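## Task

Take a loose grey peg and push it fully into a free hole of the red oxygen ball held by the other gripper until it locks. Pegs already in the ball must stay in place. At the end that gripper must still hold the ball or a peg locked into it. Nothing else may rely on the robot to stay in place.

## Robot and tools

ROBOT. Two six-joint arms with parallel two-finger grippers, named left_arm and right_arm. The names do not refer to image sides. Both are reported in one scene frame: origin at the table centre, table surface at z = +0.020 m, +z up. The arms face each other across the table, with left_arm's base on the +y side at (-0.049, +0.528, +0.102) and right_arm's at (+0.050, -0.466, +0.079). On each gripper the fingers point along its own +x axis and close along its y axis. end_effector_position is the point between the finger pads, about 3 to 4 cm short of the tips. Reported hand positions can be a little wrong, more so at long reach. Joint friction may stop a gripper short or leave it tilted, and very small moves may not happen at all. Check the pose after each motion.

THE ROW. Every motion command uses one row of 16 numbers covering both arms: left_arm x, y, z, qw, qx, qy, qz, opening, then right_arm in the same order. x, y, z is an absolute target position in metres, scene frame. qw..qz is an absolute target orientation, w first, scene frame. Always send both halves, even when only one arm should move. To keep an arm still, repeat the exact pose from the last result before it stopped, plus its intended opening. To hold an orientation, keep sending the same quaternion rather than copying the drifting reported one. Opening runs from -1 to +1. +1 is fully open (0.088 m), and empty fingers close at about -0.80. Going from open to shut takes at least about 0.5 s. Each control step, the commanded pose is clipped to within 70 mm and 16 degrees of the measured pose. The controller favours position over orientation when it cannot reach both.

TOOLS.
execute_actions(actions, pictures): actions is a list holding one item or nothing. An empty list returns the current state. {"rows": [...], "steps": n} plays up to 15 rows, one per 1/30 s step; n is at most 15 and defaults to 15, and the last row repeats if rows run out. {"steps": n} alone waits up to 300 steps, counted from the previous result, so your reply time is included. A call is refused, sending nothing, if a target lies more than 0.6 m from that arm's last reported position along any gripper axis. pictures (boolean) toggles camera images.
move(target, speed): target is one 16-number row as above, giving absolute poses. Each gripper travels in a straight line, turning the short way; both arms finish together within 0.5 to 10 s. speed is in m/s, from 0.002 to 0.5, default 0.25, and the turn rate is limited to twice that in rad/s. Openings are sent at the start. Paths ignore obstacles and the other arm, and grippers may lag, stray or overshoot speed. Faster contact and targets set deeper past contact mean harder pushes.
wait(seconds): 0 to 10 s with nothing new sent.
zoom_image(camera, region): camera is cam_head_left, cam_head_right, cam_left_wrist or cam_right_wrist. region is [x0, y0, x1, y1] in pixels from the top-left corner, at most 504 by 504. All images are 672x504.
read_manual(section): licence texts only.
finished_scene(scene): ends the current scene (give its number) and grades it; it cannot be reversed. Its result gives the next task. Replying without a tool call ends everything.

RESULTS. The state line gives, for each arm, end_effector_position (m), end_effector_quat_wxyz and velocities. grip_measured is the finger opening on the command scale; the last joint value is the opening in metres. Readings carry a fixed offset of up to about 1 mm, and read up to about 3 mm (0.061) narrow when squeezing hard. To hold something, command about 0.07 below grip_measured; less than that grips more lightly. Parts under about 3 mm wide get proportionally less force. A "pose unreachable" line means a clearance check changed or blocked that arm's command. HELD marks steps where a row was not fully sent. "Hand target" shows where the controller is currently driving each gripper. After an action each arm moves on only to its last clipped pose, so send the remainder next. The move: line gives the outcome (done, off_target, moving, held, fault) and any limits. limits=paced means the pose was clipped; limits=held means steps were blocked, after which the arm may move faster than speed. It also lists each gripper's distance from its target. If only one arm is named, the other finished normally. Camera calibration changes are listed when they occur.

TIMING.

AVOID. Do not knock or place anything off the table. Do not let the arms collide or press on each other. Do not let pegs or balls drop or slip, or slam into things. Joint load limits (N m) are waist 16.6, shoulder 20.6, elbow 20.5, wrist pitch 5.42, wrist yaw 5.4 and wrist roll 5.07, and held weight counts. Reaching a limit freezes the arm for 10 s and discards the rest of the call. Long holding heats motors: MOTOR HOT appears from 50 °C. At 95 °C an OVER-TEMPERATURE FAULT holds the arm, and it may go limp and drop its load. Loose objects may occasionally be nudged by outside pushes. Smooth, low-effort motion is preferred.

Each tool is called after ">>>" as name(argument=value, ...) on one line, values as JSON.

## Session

>>> execute_actions(actions=[])

Scene clock: 0.00 s of 4400.00 s.
left_arm: end_effector_position=(+0.2045, +0.1752, +0.3056) grip_measured=-0.118 end_effector_quat_wxyz=(+0.845, -0.004, -0.014, -0.535) end_effector_velocity=(-0.000, +0.000, -0.002) end_effector_angular_velocity=(+0.009, -0.002, +0.005) | right_arm: end_effector_position=(+0.0015, -0.1527, +0.4016) grip_measured=+1.000 end_effector_quat_wxyz=(+0.651, +0.015, -0.016, +0.759) end_effector_velocity=(-0.001, -0.002, -0.001) end_effector_angular_velocity=(+0.001, -0.023, +0.014)
Joint positions: left_arm=[0.279 1.622 0.644 1.008 0.274 0.001 0.033] | right_arm=[-0.003  0.855  0.655  0.245 -0.    -0.005  0.088]
Joint velocities: left_arm=[-0.002 -0.002 -0.002 -0.007 -0.007  0.007 -0.   ] | right_arm=[-0.007 -0.007 -0.002 -0.007 -0.022 -0.022 -0.   ]
Motor temperatures (°C, as the motors report them): left_arm=[23 32 25 26 23 21] | right_arm=[20 32 28 23 21 20]
Heat: left arm: hottest shoulder 32 °C (+0.0 °C/min); right arm: hottest shoulder 32 °C (+0.0 °C/min).
Hand target (left_arm): +0.205, +0.175, +0.306; +0.845, -0.004, -0.014, -0.535
Hand target (right_arm): +0.002, -0.153, +0.402; +0.651, +0.015, -0.016, +0.759
camera_calibration (this result's frames):
cam_left_wrist: T_world_to_cam=[[-0.898561, -0.437784, 0.0305444, 0.256671], [-0.18209, 0.308606, -0.933598, 0.288641], [0.399288, -0.844457, -0.357018, 0.253164], [0, 0, 0, 1]] pos_world=[0.182108, 0.237076, 0.352019]

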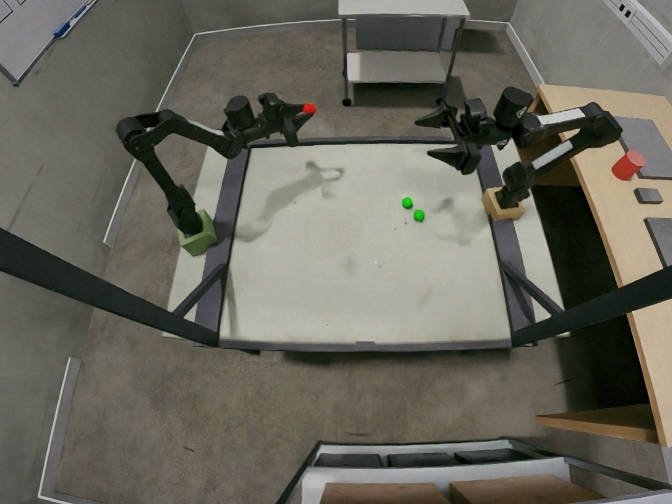

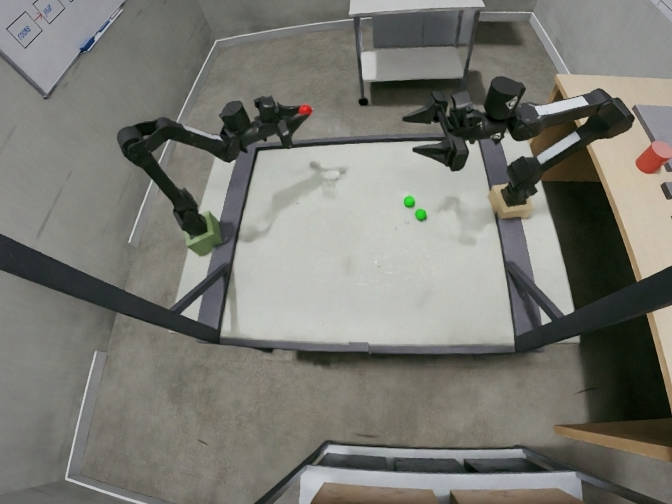

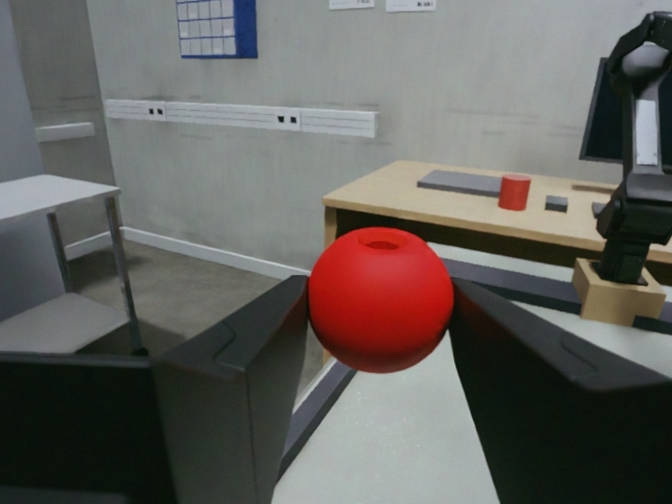

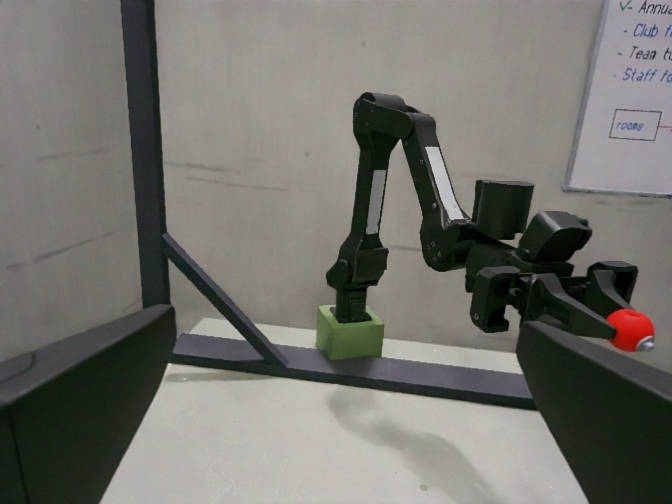

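>>> zoom_image(camera="cam_head_left", region=[330, 180, 470, 300])

>>> zoom_image(camera="cam_left_wrist", region=[300, 210, 460, 380])

>>> zoom_image(camera="cam_right_wrist", region=[570, 280, 672, 380])

Region (330, 180, 470, 300) of cam_head_left's 672x504 image, scaled by 3.600, with more detail than that image has; it fills the top 432 rows of this view, and the rest is white.

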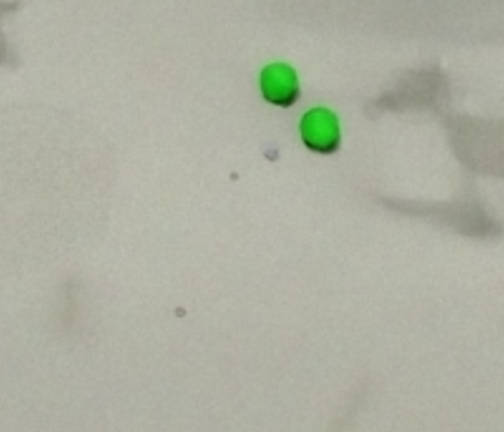

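Region (300, 210, 460, 380) of cam_left_wrist's 672x504 image, scaled by 2.965, with more detail than that image has; it fills the left 474 columns of this view, and the rest is white.

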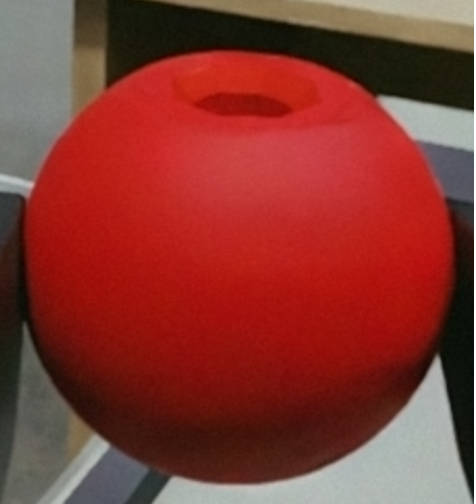

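Region (570, 280, 672, 380) of cam_right_wrist's 672x504 image, scaled by 4.941, with more detail than that image has; it fills the top 494 rows of this view, and the rest is white.

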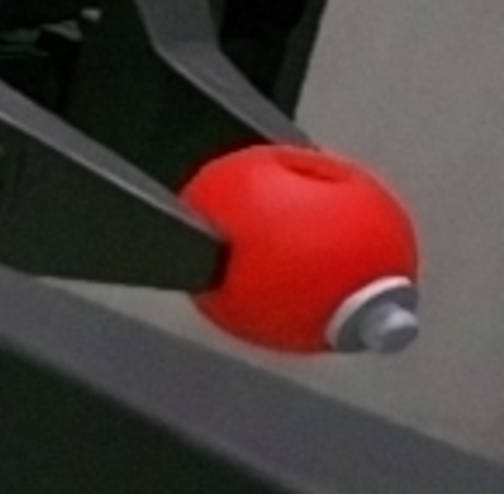

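>>> zoom_image(camera="cam_head_left", region=[390, 195, 430, 235])

>>> zoom_image(camera="cam_head_right", region=[392, 192, 432, 232])

Region (390, 195, 430, 235) of cam_head_left's 672x504 image, scaled by 12.600, with more detail than that image has.

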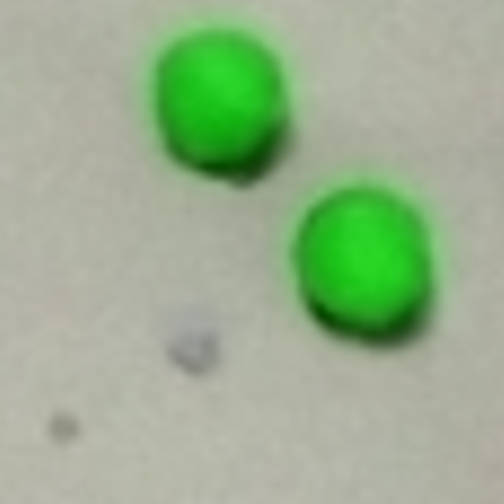

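Region (392, 192, 432, 232) of cam_head_right's 672x504 image, scaled by 12.600, with more detail than that image has.

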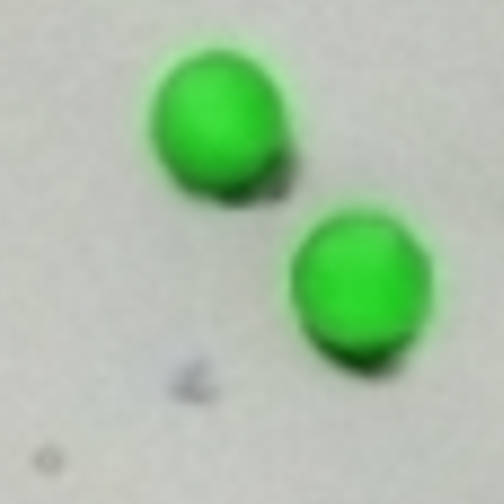

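>>> move(target=[-0.004, 0.06, 0.095, 0.7237, 0.1289, 0.1407, -0.6632, -0.19, -0.011, -0.113, 0.14, 0.4685, -0.5296, 0.4685, 0.5296, 0.2], speed=0.25)

Scene clock: 42.57 s of 4400.00 s.
left_arm: end_effector_position=(-0.0037, +0.0604, +0.0990) grip_measured=-0.118 end_effector_quat_wxyz=(+0.724, +0.128, +0.136, -0.664) end_effector_velocity=(-0.002, -0.005, +0.006) end_effector_angular_velocity=(-0.023, +0.007, -0.007) | right_arm: end_effector_position=(-0.0098, -0.1152, +0.1426) grip_measured=+0.203 end_effector_quat_wxyz=(+0.468, -0.528, +0.465, +0.534) end_effector_velocity=(+0.001, +0.006, +0.010) end_effector_angular_velocity=(+0.021, -0.019, +0.010)
Joint positions: left_arm=[-0.337  2.22   0.763  1.081  0.012  0.009  0.033] | right_arm=[ 0.011  1.923  1.403 -1.041 -0.002  0.039  0.049]
Joint velocities: left_arm=[-0.002 -0.002  0.012  0.007  0.007 -0.007 -0.   ] | right_arm=[ 0.002 -0.002  0.037 -0.022  0.022 -0.007 -0.   ]
Motor temperatures (°C, as the motors report them): left_arm=[23 34 28 31 23 21] | right_arm=[20 31 33 29 21 20]
Heat: left arm: hottest shoulder 34 °C (+2.8 °C/min); right arm: hottest elbow 33 °C (+1.4 °C/min).
Hand target (left_arm): -0.005, +0.059, +0.095; +0.724, +0.129, +0.140, -0.663
Hand target (right_arm): -0.011, -0.114, +0.140; -0.466, +0.530, -0.469, -0.532
Off the commanded pose (left_arm): 0.004 m, 1 deg.
Off the commanded pose (right_arm): 0.004 m, 1 deg.
After step 90, 35.97 s passed at rest.
move: done
camera_calibration (this result's frames):
cam_left_wrist: T_world_to_cam=[[-0.993438, -0.11099, 0.0276214, 0.00589219], [-0.0969657, 0.689217, -0.718038, 0.0493548], [0.060658, -0.716004, -0.695456, 0.190139], [0, 0, 0, 1]] pos_world=[-0.000894176, 0.102778, 0.167509]
cam_right_wrist: T_world_to_cam=[[0.979761, 0.199605, 0.015035, 0.0326993], [0.185518, -0.933685, 0.306292, -0.116345], [0.0751754, -0.297304, -0.951819, 0.181677], [0, 0, 0, 1]] pos_world=[-0.0241111, -0.0611431, 0.208067]

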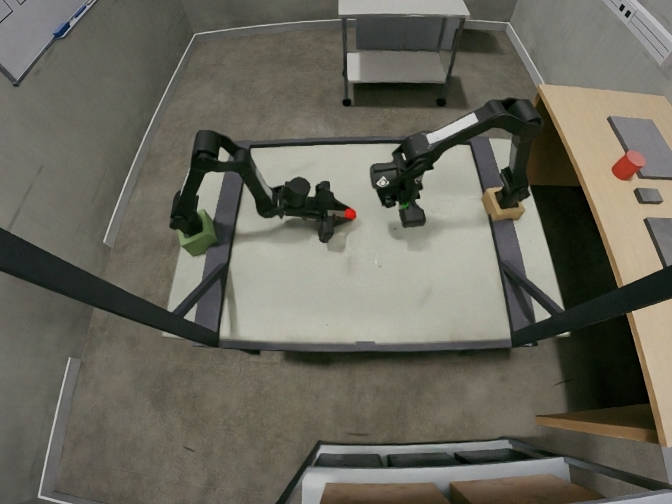

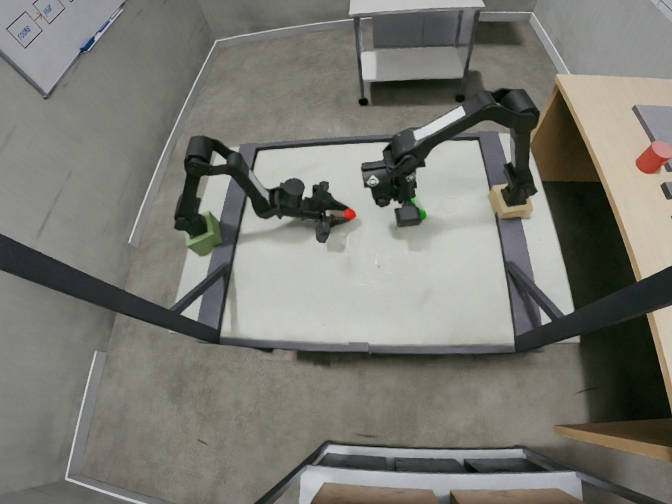

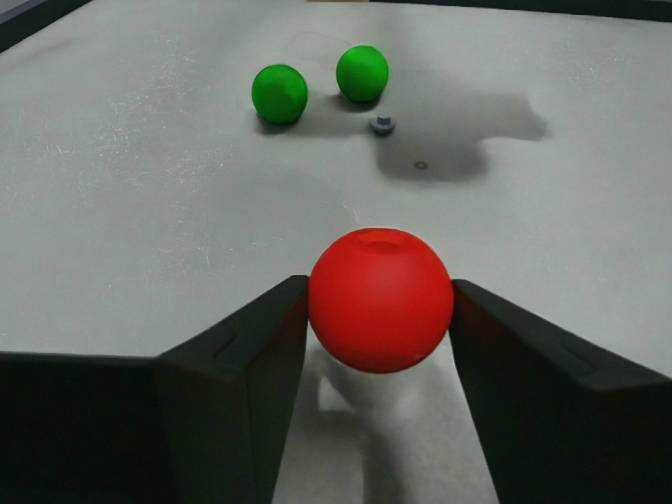

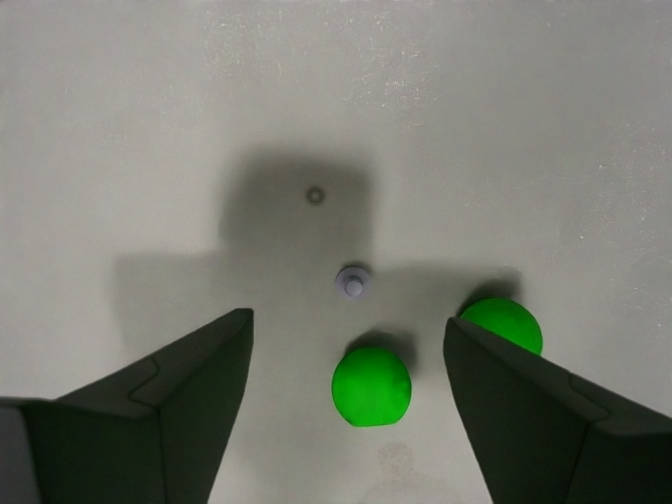

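>>> zoom_image(camera="cam_right_wrist", region=[320, 250, 390, 315])

>>> zoom_image(camera="cam_left_wrist", region=[355, 100, 410, 145])

Region (320, 250, 390, 315) of cam_right_wrist's 672x504 image, scaled by 7.200, with more detail than that image has; it fills the top 468 rows of this view, and the rest is white.

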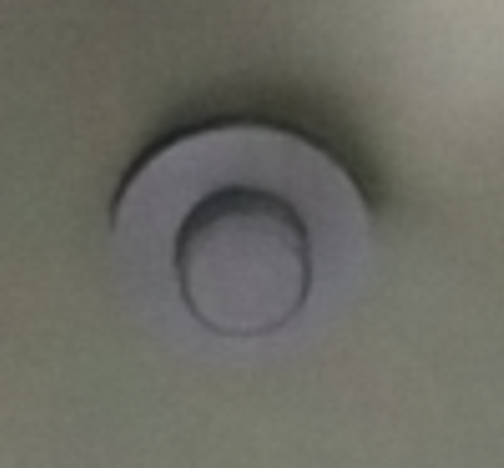

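Region (355, 100, 410, 145) of cam_left_wrist's 672x504 image, scaled by 9.164, with more detail than that image has; it fills the top 412 rows of this view, and the rest is white.

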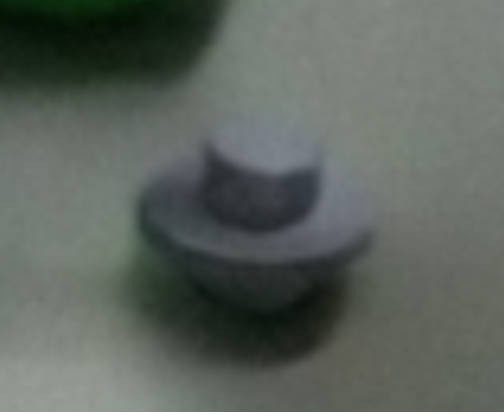

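>>> move(target=[-0.004, 0.06, 0.095, 0.7237, 0.1289, 0.1407, -0.6632, -0.19, 0.0005, -0.1325, 0.086, 0.4685, -0.5296, 0.4685, 0.5296, -0.45], speed=0.1)

>>> zoom_image(camera="cam_right_wrist", region=[290, 250, 410, 360])

Scene clock: 59.77 s of 4400.00 s.
left_arm: end_effector_position=(-0.0036, +0.0602, +0.0989) grip_measured=-0.118 end_effector_quat_wxyz=(+0.724, +0.127, +0.136, -0.664) end_effector_velocity=(-0.000, +0.001, -0.001) end_effector_angular_velocity=(+0.008, -0.009, +0.002) | right_arm: end_effector_position=(-0.0011, -0.1290, +0.0922) grip_measured=-0.447 end_effector_quat_wxyz=(+0.472, -0.524, +0.465, +0.535) end_effector_velocity=(-0.002, -0.001, -0.001) end_effector_angular_velocity=(-0.001, +0.022, +0.005)
Joint positions: left_arm=[-0.337  2.22   0.764  1.081  0.012  0.008  0.033] | right_arm=[-0.007  1.935  1.203 -0.82  -0.002  0.027  0.017]
Joint velocities: left_arm=[-0.002 -0.002 -0.002 -0.007 -0.007  0.007  0.   ] | right_arm=[-0.002 -0.002 -0.007  0.007 -0.022 -0.007 -0.   ]
Motor temperatures (°C, as the motors report them): left_arm=[23 35 28 31 23 21] | right_arm=[20 34 33 27 21 20]
Heat: left arm: hottest shoulder 35 °C (+3.0 °C/min); right arm: hottest shoulder 34 °C (+2.0 °C/min).
Hand target (left_arm): -0.004, +0.060, +0.095; +0.724, +0.129, +0.141, -0.663
Hand target (right_arm): +0.001, -0.133, +0.086; -0.469, +0.530, -0.469, -0.530
Off the commanded pose (left_arm): 0.004 m, 1 deg.
Off the commanded pose (right_arm): 0.007 m, 1 deg.
After step 90, 13.20 s passed at rest.
move: done
camera_calibration (this result's frames):
cam_left_wrist: T_world_to_cam=[[-0.993386, -0.111277, 0.0283263, 0.00584121], [-0.0976935, 0.689417, -0.717746, 0.0493332], [0.0603399, -0.715766, -0.695728, 0.189977], [0, 0, 0, 1]] pos_world=[-0.000841069, 0.102618, 0.167415]
cam_right_wrist: T_world_to_cam=[[0.98113, 0.192721, 0.0155851, 0.0267851], [0.179516, -0.937907, 0.296823, -0.115126], [0.0718213, -0.288424, -0.954805, 0.130335], [0, 0, 0, 1]] pos_world=[-0.0149735, -0.075548, 0.158199]

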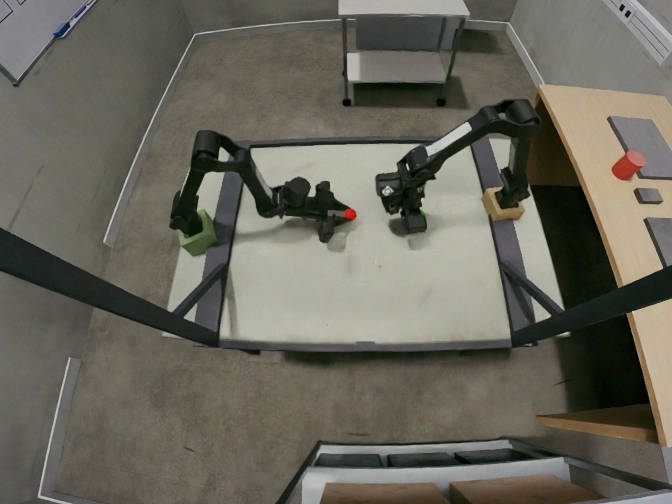

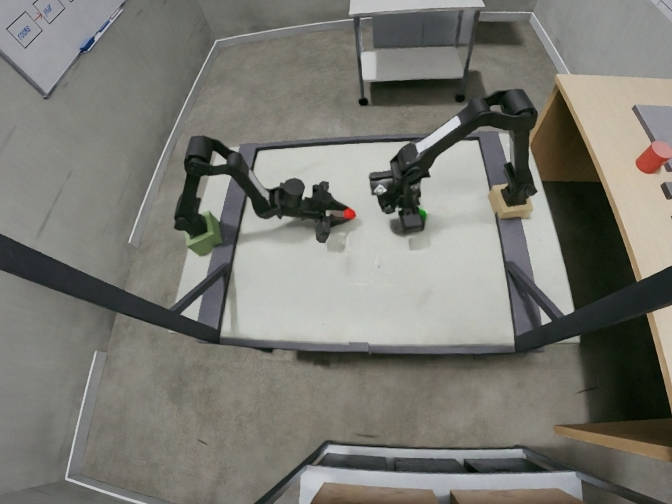

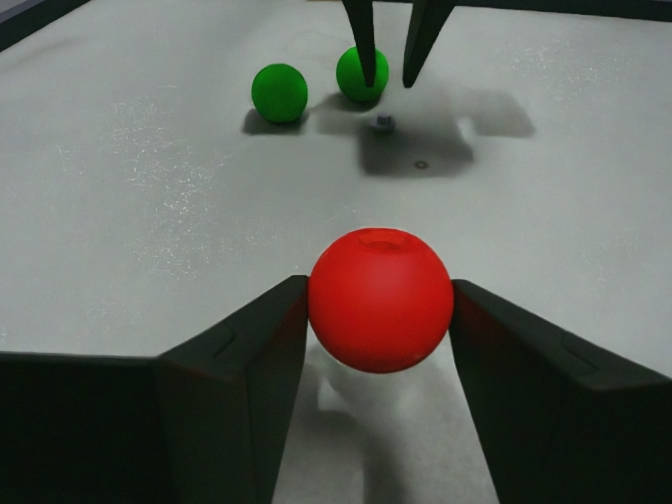

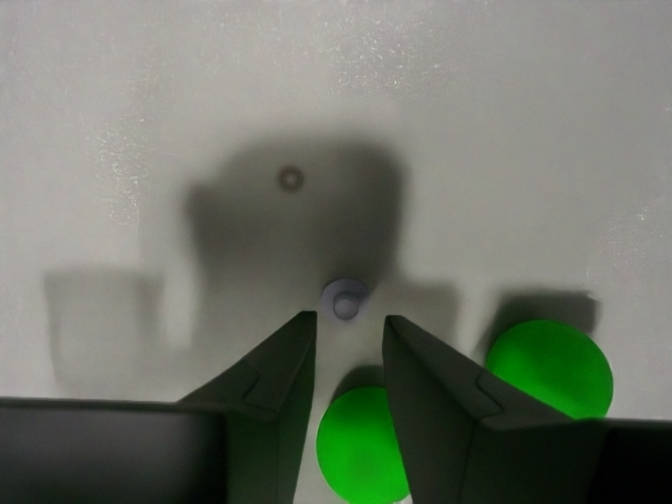

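Region (290, 250, 410, 360) of cam_right_wrist's 672x504 image, scaled by 4.200, with more detail than that image has; it fills the top 462 rows of this view, and the rest is white.

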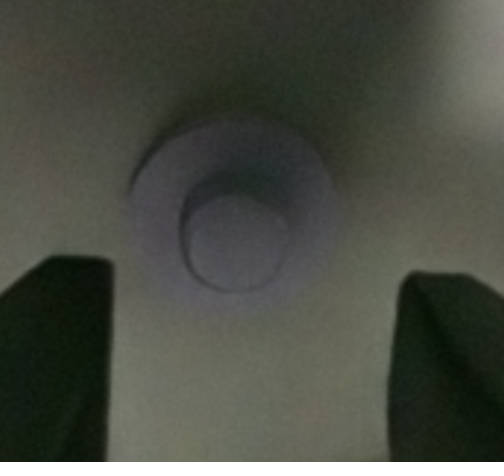

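>>> move(target=[-0.004, 0.06, 0.095, 0.7237, 0.1289, 0.1407, -0.6632, -0.19, 0.0012, -0.1359, 0.0625, 0.464, -0.5347, 0.473, 0.5245, -0.545], speed=0.04)

>>> zoom_image(camera="cam_right_wrist", region=[290, 280, 410, 390])

>>> zoom_image(camera="cam_left_wrist", region=[350, 85, 420, 145])

Scene clock: 74.07 s of 4400.00 s.
left_arm: end_effector_position=(-0.0036, +0.0602, +0.0989) grip_measured=-0.118 end_effector_quat_wxyz=(+0.724, +0.127, +0.137, -0.664) end_effector_velocity=(-0.002, +0.002, -0.004) end_effector_angular_velocity=(+0.020, +0.025, -0.001) | right_arm: end_effector_position=(-0.0005, -0.1320, +0.0687) grip_measured=-0.542 end_effector_quat_wxyz=(+0.468, -0.529, +0.469, +0.531) end_effector_velocity=(+0.002, -0.001, +0.002) end_effector_angular_velocity=(-0.001, -0.008, +0.005)
Joint positions: left_arm=[-0.337  2.22   0.764  1.081  0.012  0.008  0.033] | right_arm=[-0.008  1.984  1.167 -0.752 -0.002  0.026  0.012]
Joint velocities: left_arm=[-0.002 -0.002 -0.002 -0.022  0.007 -0.022 -0.   ] | right_arm=[-0.002 -0.007 -0.002 -0.007  0.007 -0.007  0.   ]
Motor temperatures (°C, as the motors report them): left_arm=[23 36 28 32 23 21] | right_arm=[20 35 32 26 21 20]
Heat: left arm: hottest shoulder 36 °C (+3.0 °C/min); right arm: hottest shoulder 35 °C (+4.1 °C/min).
Hand target (left_arm): -0.004, +0.060, +0.095; +0.724, +0.129, +0.141, -0.663
Hand target (right_arm): +0.001, -0.136, +0.063; -0.464, +0.535, -0.473, -0.525
Off the commanded pose (left_arm): 0.004 m, 1 deg.
Off the commanded pose (right_arm): 0.008 m, 1 deg.
After step 90, 10.23 s passed at rest.
move: done
camera_calibration (this result's frames):
cam_left_wrist: T_world_to_cam=[[-0.99336, -0.111415, 0.0286809, 0.00581454], [-0.0980437, 0.689382, -0.717733, 0.0493328], [0.0601941, -0.715779, -0.695728, 0.189977], [0, 0, 0, 1]] pos_world=[-0.000822793, 0.10262, 0.167413]
cam_right_wrist: T_world_to_cam=[[0.980941, 0.193744, 0.0147736, 0.0273474], [0.179393, -0.932239, 0.314242, -0.111512], [0.0746551, -0.305602, -0.949228, 0.104375], [0, 0, 0, 1]] pos_world=[-0.0146138, -0.0773576, 0.133713]

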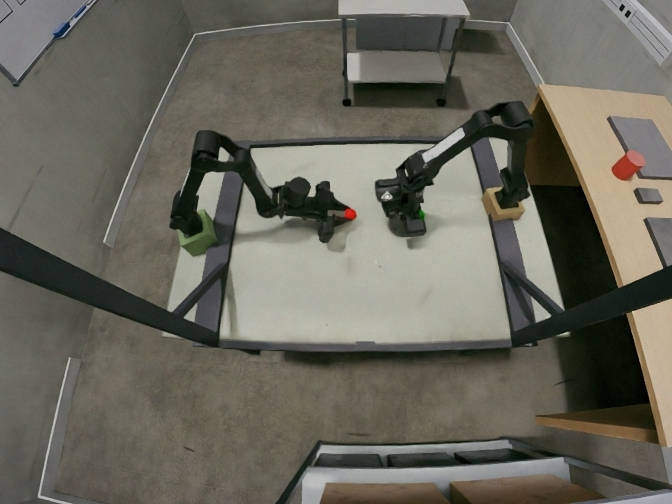

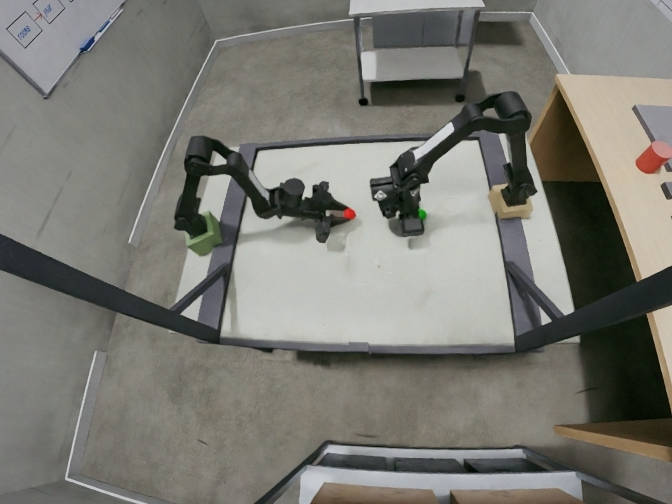

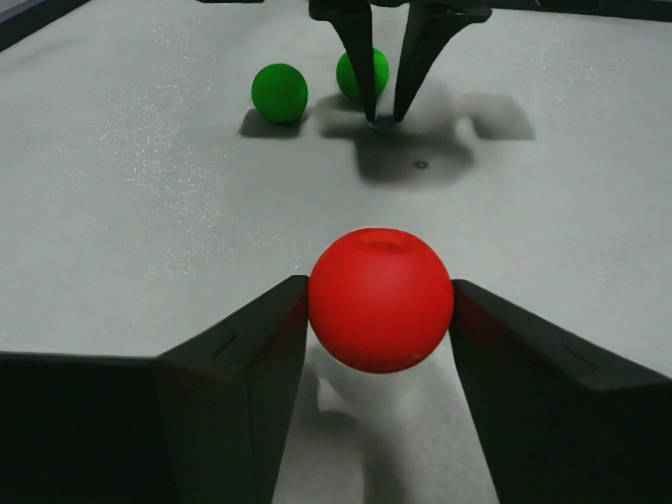

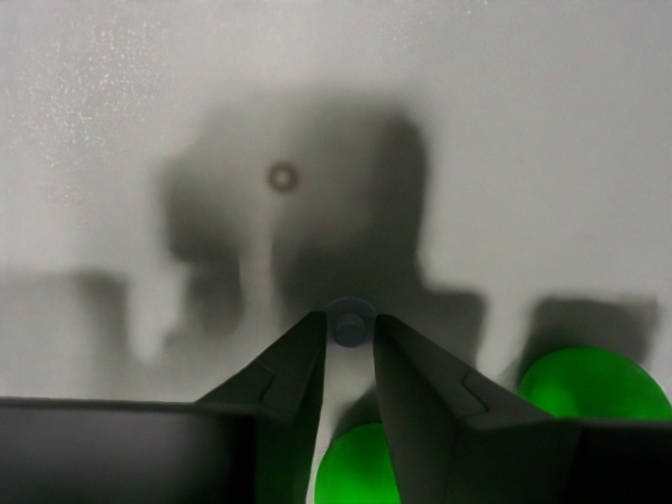

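Region (290, 280, 410, 390) of cam_right_wrist's 672x504 image, scaled by 4.200, with more detail than that image has; it fills the top 462 rows of this view, and the rest is white.

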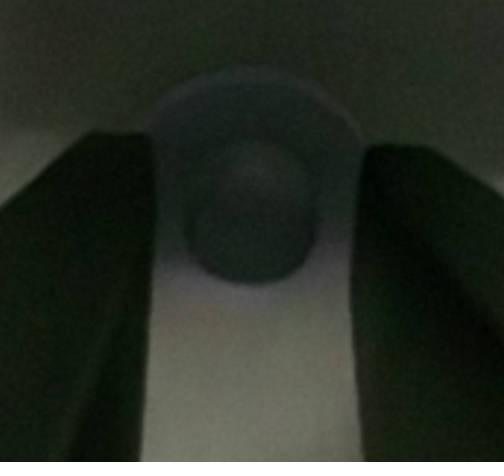

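Region (350, 85, 420, 145) of cam_left_wrist's 672x504 image, scaled by 7.200, with more detail than that image has; it fills the top 432 rows of this view, and the rest is white.

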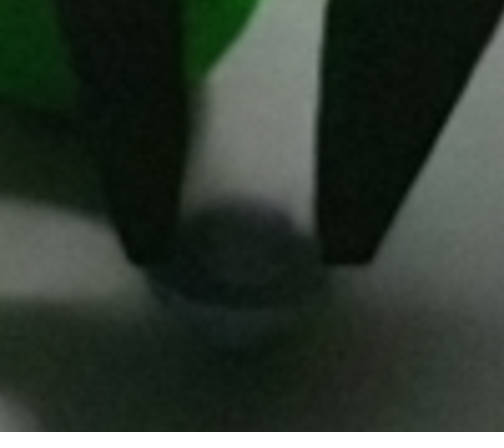

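>>> move(target=[-0.004, 0.06, 0.095, 0.7237, 0.1289, 0.1407, -0.6632, -0.19, 0.0011, -0.1353, 0.0568, 0.464, -0.5347, 0.473, 0.5245, -0.545], speed=0.015)

>>> zoom_image(camera="cam_right_wrist", region=[290, 280, 410, 390])

Scene clock: 82.80 s of 4400.00 s.
left_arm: end_effector_position=(-0.0036, +0.0602, +0.0989) grip_measured=-0.118 end_effector_quat_wxyz=(+0.724, +0.127, +0.137, -0.664) end_effector_velocity=(-0.000, +0.001, -0.001) end_effector_angular_velocity=(+0.006, +0.018, +0.012) | right_arm: end_effector_position=(-0.0009, -0.1297, +0.0662) grip_measured=-0.542 end_effector_quat_wxyz=(+0.470, -0.527, +0.467, +0.533) end_effector_velocity=(+0.000, -0.004, -0.002) end_effector_angular_velocity=(-0.018, +0.005, +0.005)
Joint positions: left_arm=[-0.337  2.22   0.764  1.081  0.012  0.008  0.033] | right_arm=[-0.008  1.991  1.165 -0.736 -0.002  0.026  0.012]
Joint velocities: left_arm=[-0.002 -0.002 -0.002 -0.007 -0.007 -0.022 -0.   ] | right_arm=[-0.002  0.002 -0.007 -0.007 -0.007 -0.007 -0.   ]
Motor temperatures (°C, as the motors report them): left_arm=[23 36 28 32 23 21] | right_arm=[20 36 32 26 21 20]
Heat: left arm: hottest shoulder 36 °C (+3.0 °C/min); right arm: hottest shoulder 36 °C (+5.0 °C/min).
Hand target (left_arm): -0.004, +0.060, +0.095; +0.724, +0.129, +0.141, -0.663
Hand target (right_arm): +0.001, -0.135, +0.057; -0.464, +0.535, -0.473, -0.525
Off the commanded pose (left_arm): 0.004 m, 1 deg.
Off the commanded pose (right_arm): 0.011 m, 2 deg.
After step 90, 4.67 s passed at rest.
move: off_target (right_arm)
camera_calibration (this result's frames):
cam_left_wrist: T_world_to_cam=[[-0.99336, -0.111415, 0.0286809, 0.00581454], [-0.0980437, 0.689382, -0.717733, 0.0493328], [0.0601941, -0.715779, -0.695728, 0.189977], [0, 0, 0, 1]] pos_world=[-0.000822793, 0.10262, 0.167413]
cam_right_wrist: T_world_to_cam=[[0.98096, 0.19362, 0.0151564, 0.0272365], [0.17978, -0.934814, 0.30627, -0.108328], [0.0734684, -0.297714, -0.951824, 0.103932], [0, 0, 0, 1]] pos_world=[-0.0148785, -0.075598, 0.131689]

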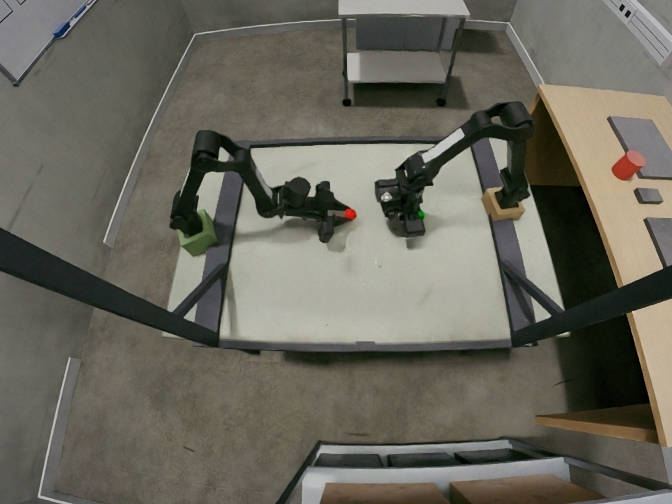

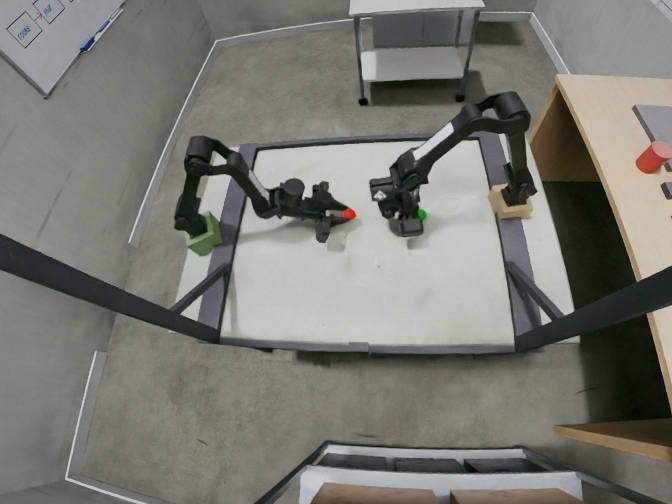

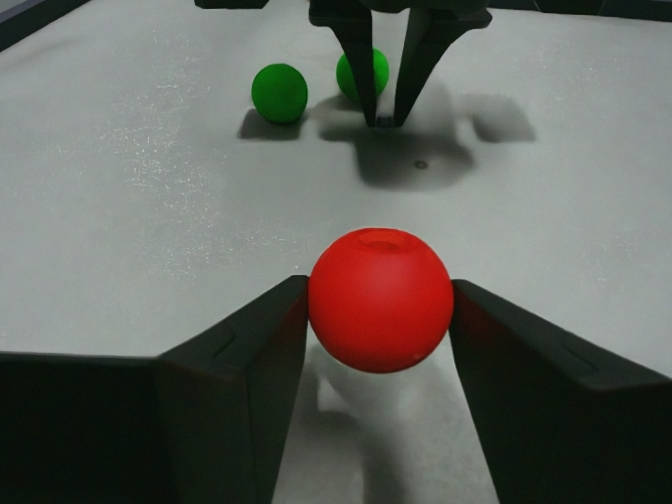

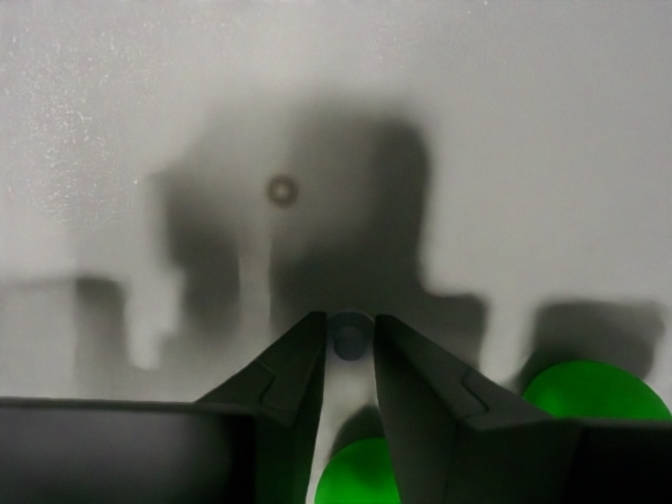

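Region (290, 280, 410, 390) of cam_right_wrist's 672x504 image, scaled by 4.200, with more detail than that image has; it fills the top 462 rows of this view, and the rest is white.

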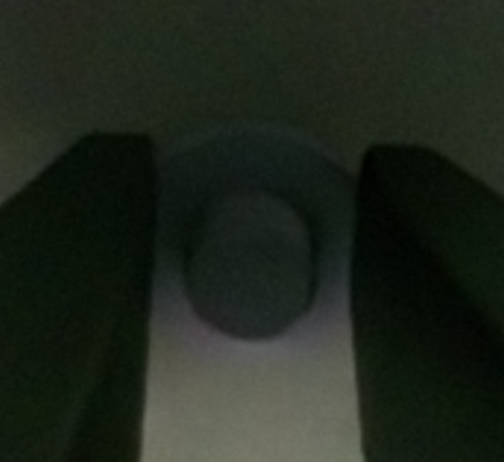

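>>> execute_actions(actions=[])

Scene clock: 94.13 s of 4400.00 s.
left_arm: end_effector_position=(-0.0036, +0.0602, +0.0989) grip_measured=-0.118 end_effector_quat_wxyz=(+0.724, +0.127, +0.137, -0.664) end_effector_velocity=(+0.002, +0.001, +0.001) end_effector_angular_velocity=(+0.003, -0.001, +0.021) | right_arm: end_effector_position=(-0.0009, -0.1296, +0.0662) grip_measured=-0.542 end_effector_quat_wxyz=(+0.470, -0.527, +0.467, +0.533) end_effector_velocity=(+0.001, -0.006, -0.001) end_effector_angular_velocity=(-0.028, +0.003, +0.005)
Joint positions: left_arm=[-0.337  2.22   0.764  1.081  0.012  0.008  0.033] | right_arm=[-0.008  1.991  1.165 -0.735 -0.002  0.026  0.012]
Joint velocities: left_arm=[-0.002 -0.007 -0.002 -0.007 -0.022 -0.007 -0.   ] | right_arm=[-0.002  0.002 -0.002 -0.022 -0.007 -0.007 -0.   ]
Motor temperatures (°C, as the motors report them): left_arm=[23 37 28 32 23 21] | right_arm=[20 36 31 25 21 20]
Heat: left arm: hottest shoulder 37 °C (+3.0 °C/min); right arm: hottest shoulder 36 °C (+4.1 °C/min).
Hand target (left_arm): -0.004, +0.060, +0.095; +0.724, +0.129, +0.141, -0.663
Hand target (right_arm): +0.001, -0.135, +0.057; -0.464, +0.535, -0.473, -0.525
Off the commanded pose (left_arm): 0.004 m, 1 deg.
Off the commanded pose (right_arm): 0.011 m, 2 deg.
Steps of this call (steps 1 to 90: nothing new was sent; then 8.33 s passed at rest). Readings (end_effector_position):
1: left_arm (-0.0036, +0.0602, +0.0989) | right_arm (-0.0009, -0.1297, +0.0662)
2: left_arm (-0.0036, +0.0602, +0.0989) | right_arm (-0.0009, -0.1297, +0.0662)
4: left_arm (-0.0036, +0.0602, +0.0989) | right_arm (-0.0009, -0.1296, +0.0662)
8: left_arm (-0.0036, +0.0602, +0.0989) | right_arm (-0.0009, -0.1296, +0.0662)
90: the state above
camera_calibration (this result's frames):
cam_left_wrist: T_world_to_cam=[[-0.99336, -0.111415, 0.0286809, 0.00581454], [-0.0980437, 0.689382, -0.717733, 0.0493328], [0.0601941, -0.715779, -0.695728, 0.189977], [0, 0, 0, 1]] pos_world=[-0.000822793, 0.10262, 0.167413]
cam_right_wrist: T_world_to_cam=[[0.98096, 0.193614, 0.0151738, 0.0272308], [0.179797, -0.93493, 0.305907, -0.10824], [0.0734144, -0.297355, -0.95194, 0.104012], [0, 0, 0, 1]] pos_world=[-0.0148871, -0.0755404, 0.131711]

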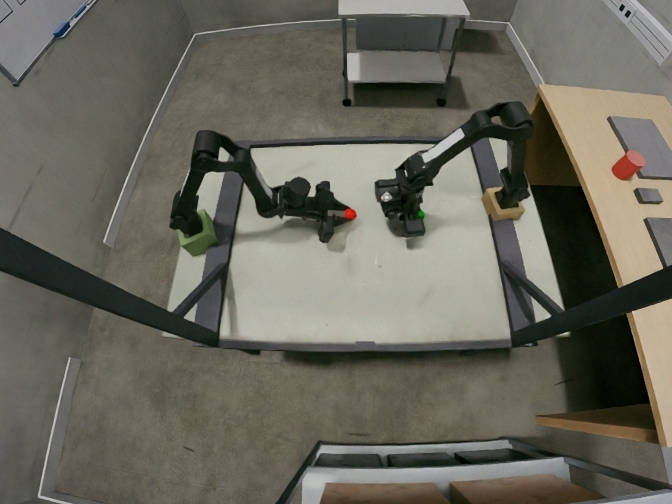

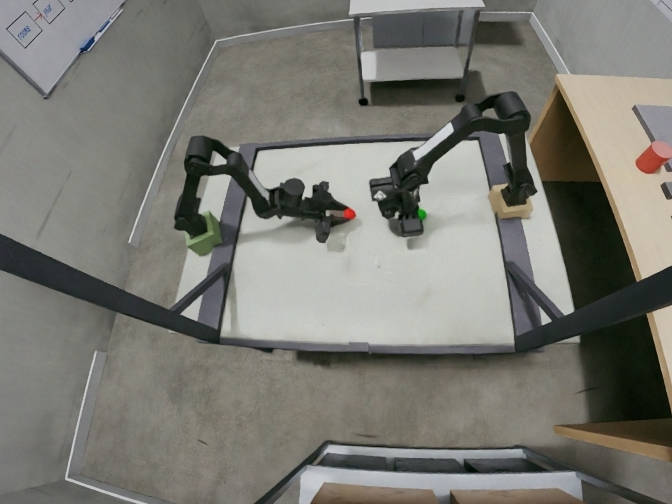

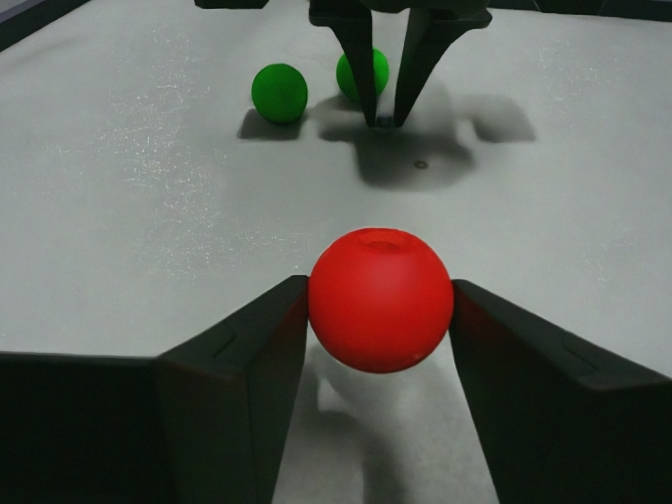

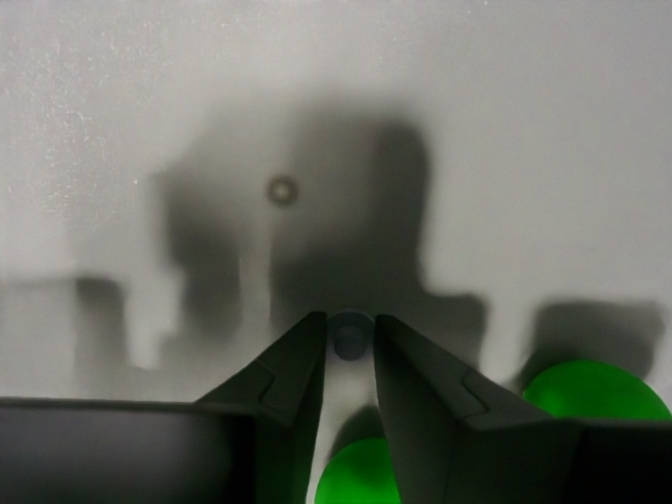

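>>> execute_actions(actions=[{"rows": [[-0.004, 0.06, 0.095, 0.7237, 0.1289, 0.1407, -0.6632, -0.19, 0.0005, -0.133, 0.0605, 0.464, -0.5347, 0.473, 0.5245, -0.62], [-0.004, 0.06, 0.095, 0.7237, 0.1289, 0.1407, -0.6632, -0.19, 0.0005, -0.133, 0.0605, 0.464, -0.5347, 0.473, 0.5245, -0.64], [-0.004, 0.06, 0.095, 0.7237, 0.1289, 0.1407, -0.6632, -0.19, 0.0005, -0.133, 0.0605, 0.464, -0.5347, 0.473, 0.5245, -0.66], [-0.004, 0.06, 0.095, 0.7237, 0.1289, 0.1407, -0.6632, -0.19, 0.0005, -0.133, 0.0605, 0.464, -0.5347, 0.473, 0.5245, -0.68], [-0.004, 0.06, 0.095, 0.7237, 0.1289, 0.1407, -0.6632, -0.19, 0.0005, -0.133, 0.0605, 0.464, -0.5347, 0.473, 0.5245, -0.70], [-0.004, 0.06, 0.095, 0.7237, 0.1289, 0.1407, -0.6632, -0.19, 0.0005, -0.133, 0.0605, 0.464, -0.5347, 0.473, 0.5245, -0.73], [-0.004, 0.06, 0.095, 0.7237, 0.1289, 0.1407, -0.6632, -0.19, 0.0005, -0.133, 0.0605, 0.464, -0.5347, 0.473, 0.5245, -0.78]], "steps": 15}])

Scene clock: 99.40 s of 4400.00 s.
left_arm: end_effector_position=(-0.0036, +0.0602, +0.0989) grip_measured=-0.118 end_effector_quat_wxyz=(+0.724, +0.127, +0.137, -0.664) end_effector_velocity=(+0.004, +0.003, -0.003) end_effector_angular_velocity=(+0.014, -0.019, +0.029) | right_arm: end_effector_position=(-0.0006, -0.1307, +0.0666) grip_measured=-0.716 end_effector_quat_wxyz=(+0.468, -0.529, +0.468, +0.531) end_effector_velocity=(+0.003, -0.005, +0.000) end_effector_angular_velocity=(-0.021, -0.010, -0.010)
Joint positions: left_arm=[-0.337  2.22   0.764  1.081  0.012  0.008  0.033] | right_arm=[-0.008  1.992  1.168 -0.745 -0.002  0.026  0.004]
Joint velocities: left_arm=[-0.002 -0.002 -0.007 -0.007 -0.037  0.007  0.   ] | right_arm=[-0.002 -0.002 -0.002 -0.022  0.007  0.007 -0.   ]
Motor temperatures (°C, as the motors report them): left_arm=[23 37 28 32 23 21] | right_arm=[20 36 31 25 21 20]
Heat: left arm: hottest shoulder 37 °C (+3.0 °C/min); right arm: hottest shoulder 36 °C (+3.0 °C/min).
Hand target (left_arm): -0.004, +0.060, +0.095; +0.724, +0.129, +0.141, -0.663
Hand target (right_arm): +0.001, -0.133, +0.061; -0.464, +0.535, -0.473, -0.524
Off the commanded pose (left_arm): 0.004 m, 1 deg.
Off the commanded pose (right_arm): 0.007 m, 1 deg.
Steps of this call (steps 1 to 90: nothing new was sent; then 1.77 s passed at rest; steps 91 to 105: all 15 steps of this action). Readings (end_effector_position):
91: left_arm (-0.0036, +0.0602, +0.0989) | right_arm (-0.0009, -0.1297, +0.0662)
92: left_arm (-0.0036, +0.0602, +0.0989) | right_arm (-0.0008, -0.1299, +0.0662)
94: left_arm (-0.0036, +0.0602, +0.0989) | right_arm (-0.0006, -0.1305, +0.0663)
98: left_arm (-0.0036, +0.0602, +0.0989) | right_arm (-0.0006, -0.1307, +0.0665)
105: the state above
camera_calibration (this result's frames):
cam_left_wrist: T_world_to_cam=[[-0.99336, -0.111415, 0.0286809, 0.00581454], [-0.0980437, 0.689382, -0.717733, 0.0493328], [0.0601941, -0.715779, -0.695728, 0.189977], [0, 0, 0, 1]] pos_world=[-0.000822793, 0.10262, 0.167413]
cam_right_wrist: T_world_to_cam=[[0.981017, 0.193353, 0.0148259, 0.0271342], [0.17909, -0.932663, 0.313156, -0.109556], [0.0743773, -0.304556, -0.949586, 0.102916], [0, 0, 0, 1]] pos_world=[-0.0146533, -0.0760817, 0.131634]

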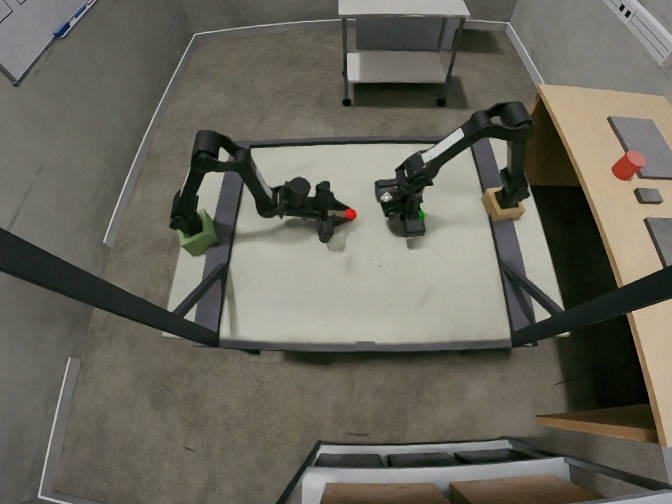

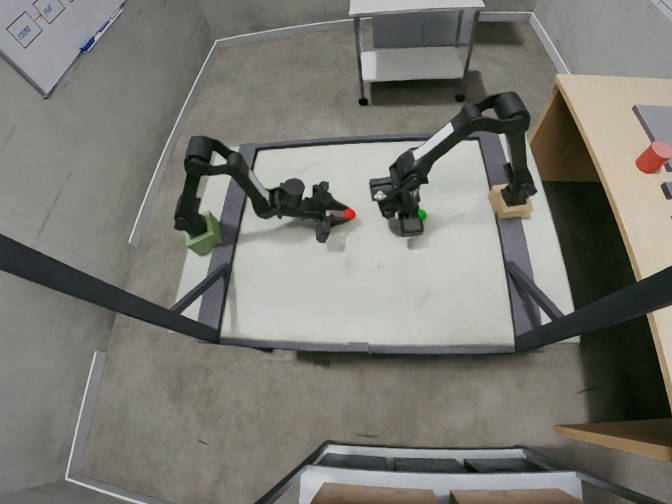

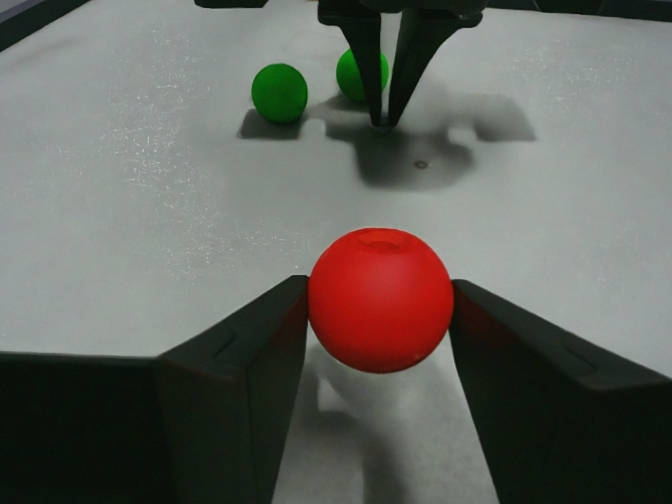

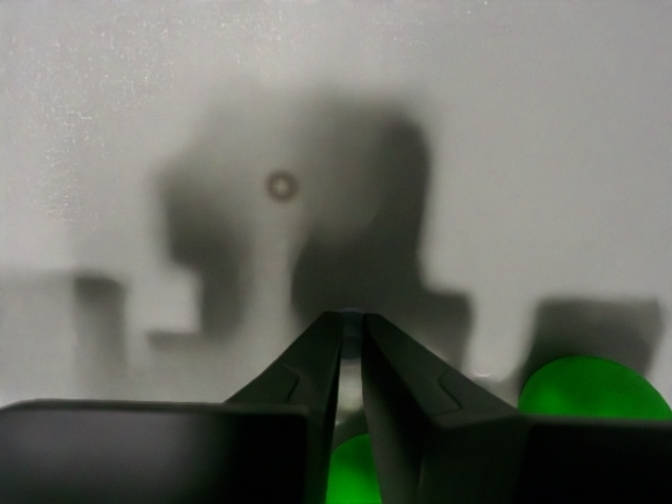

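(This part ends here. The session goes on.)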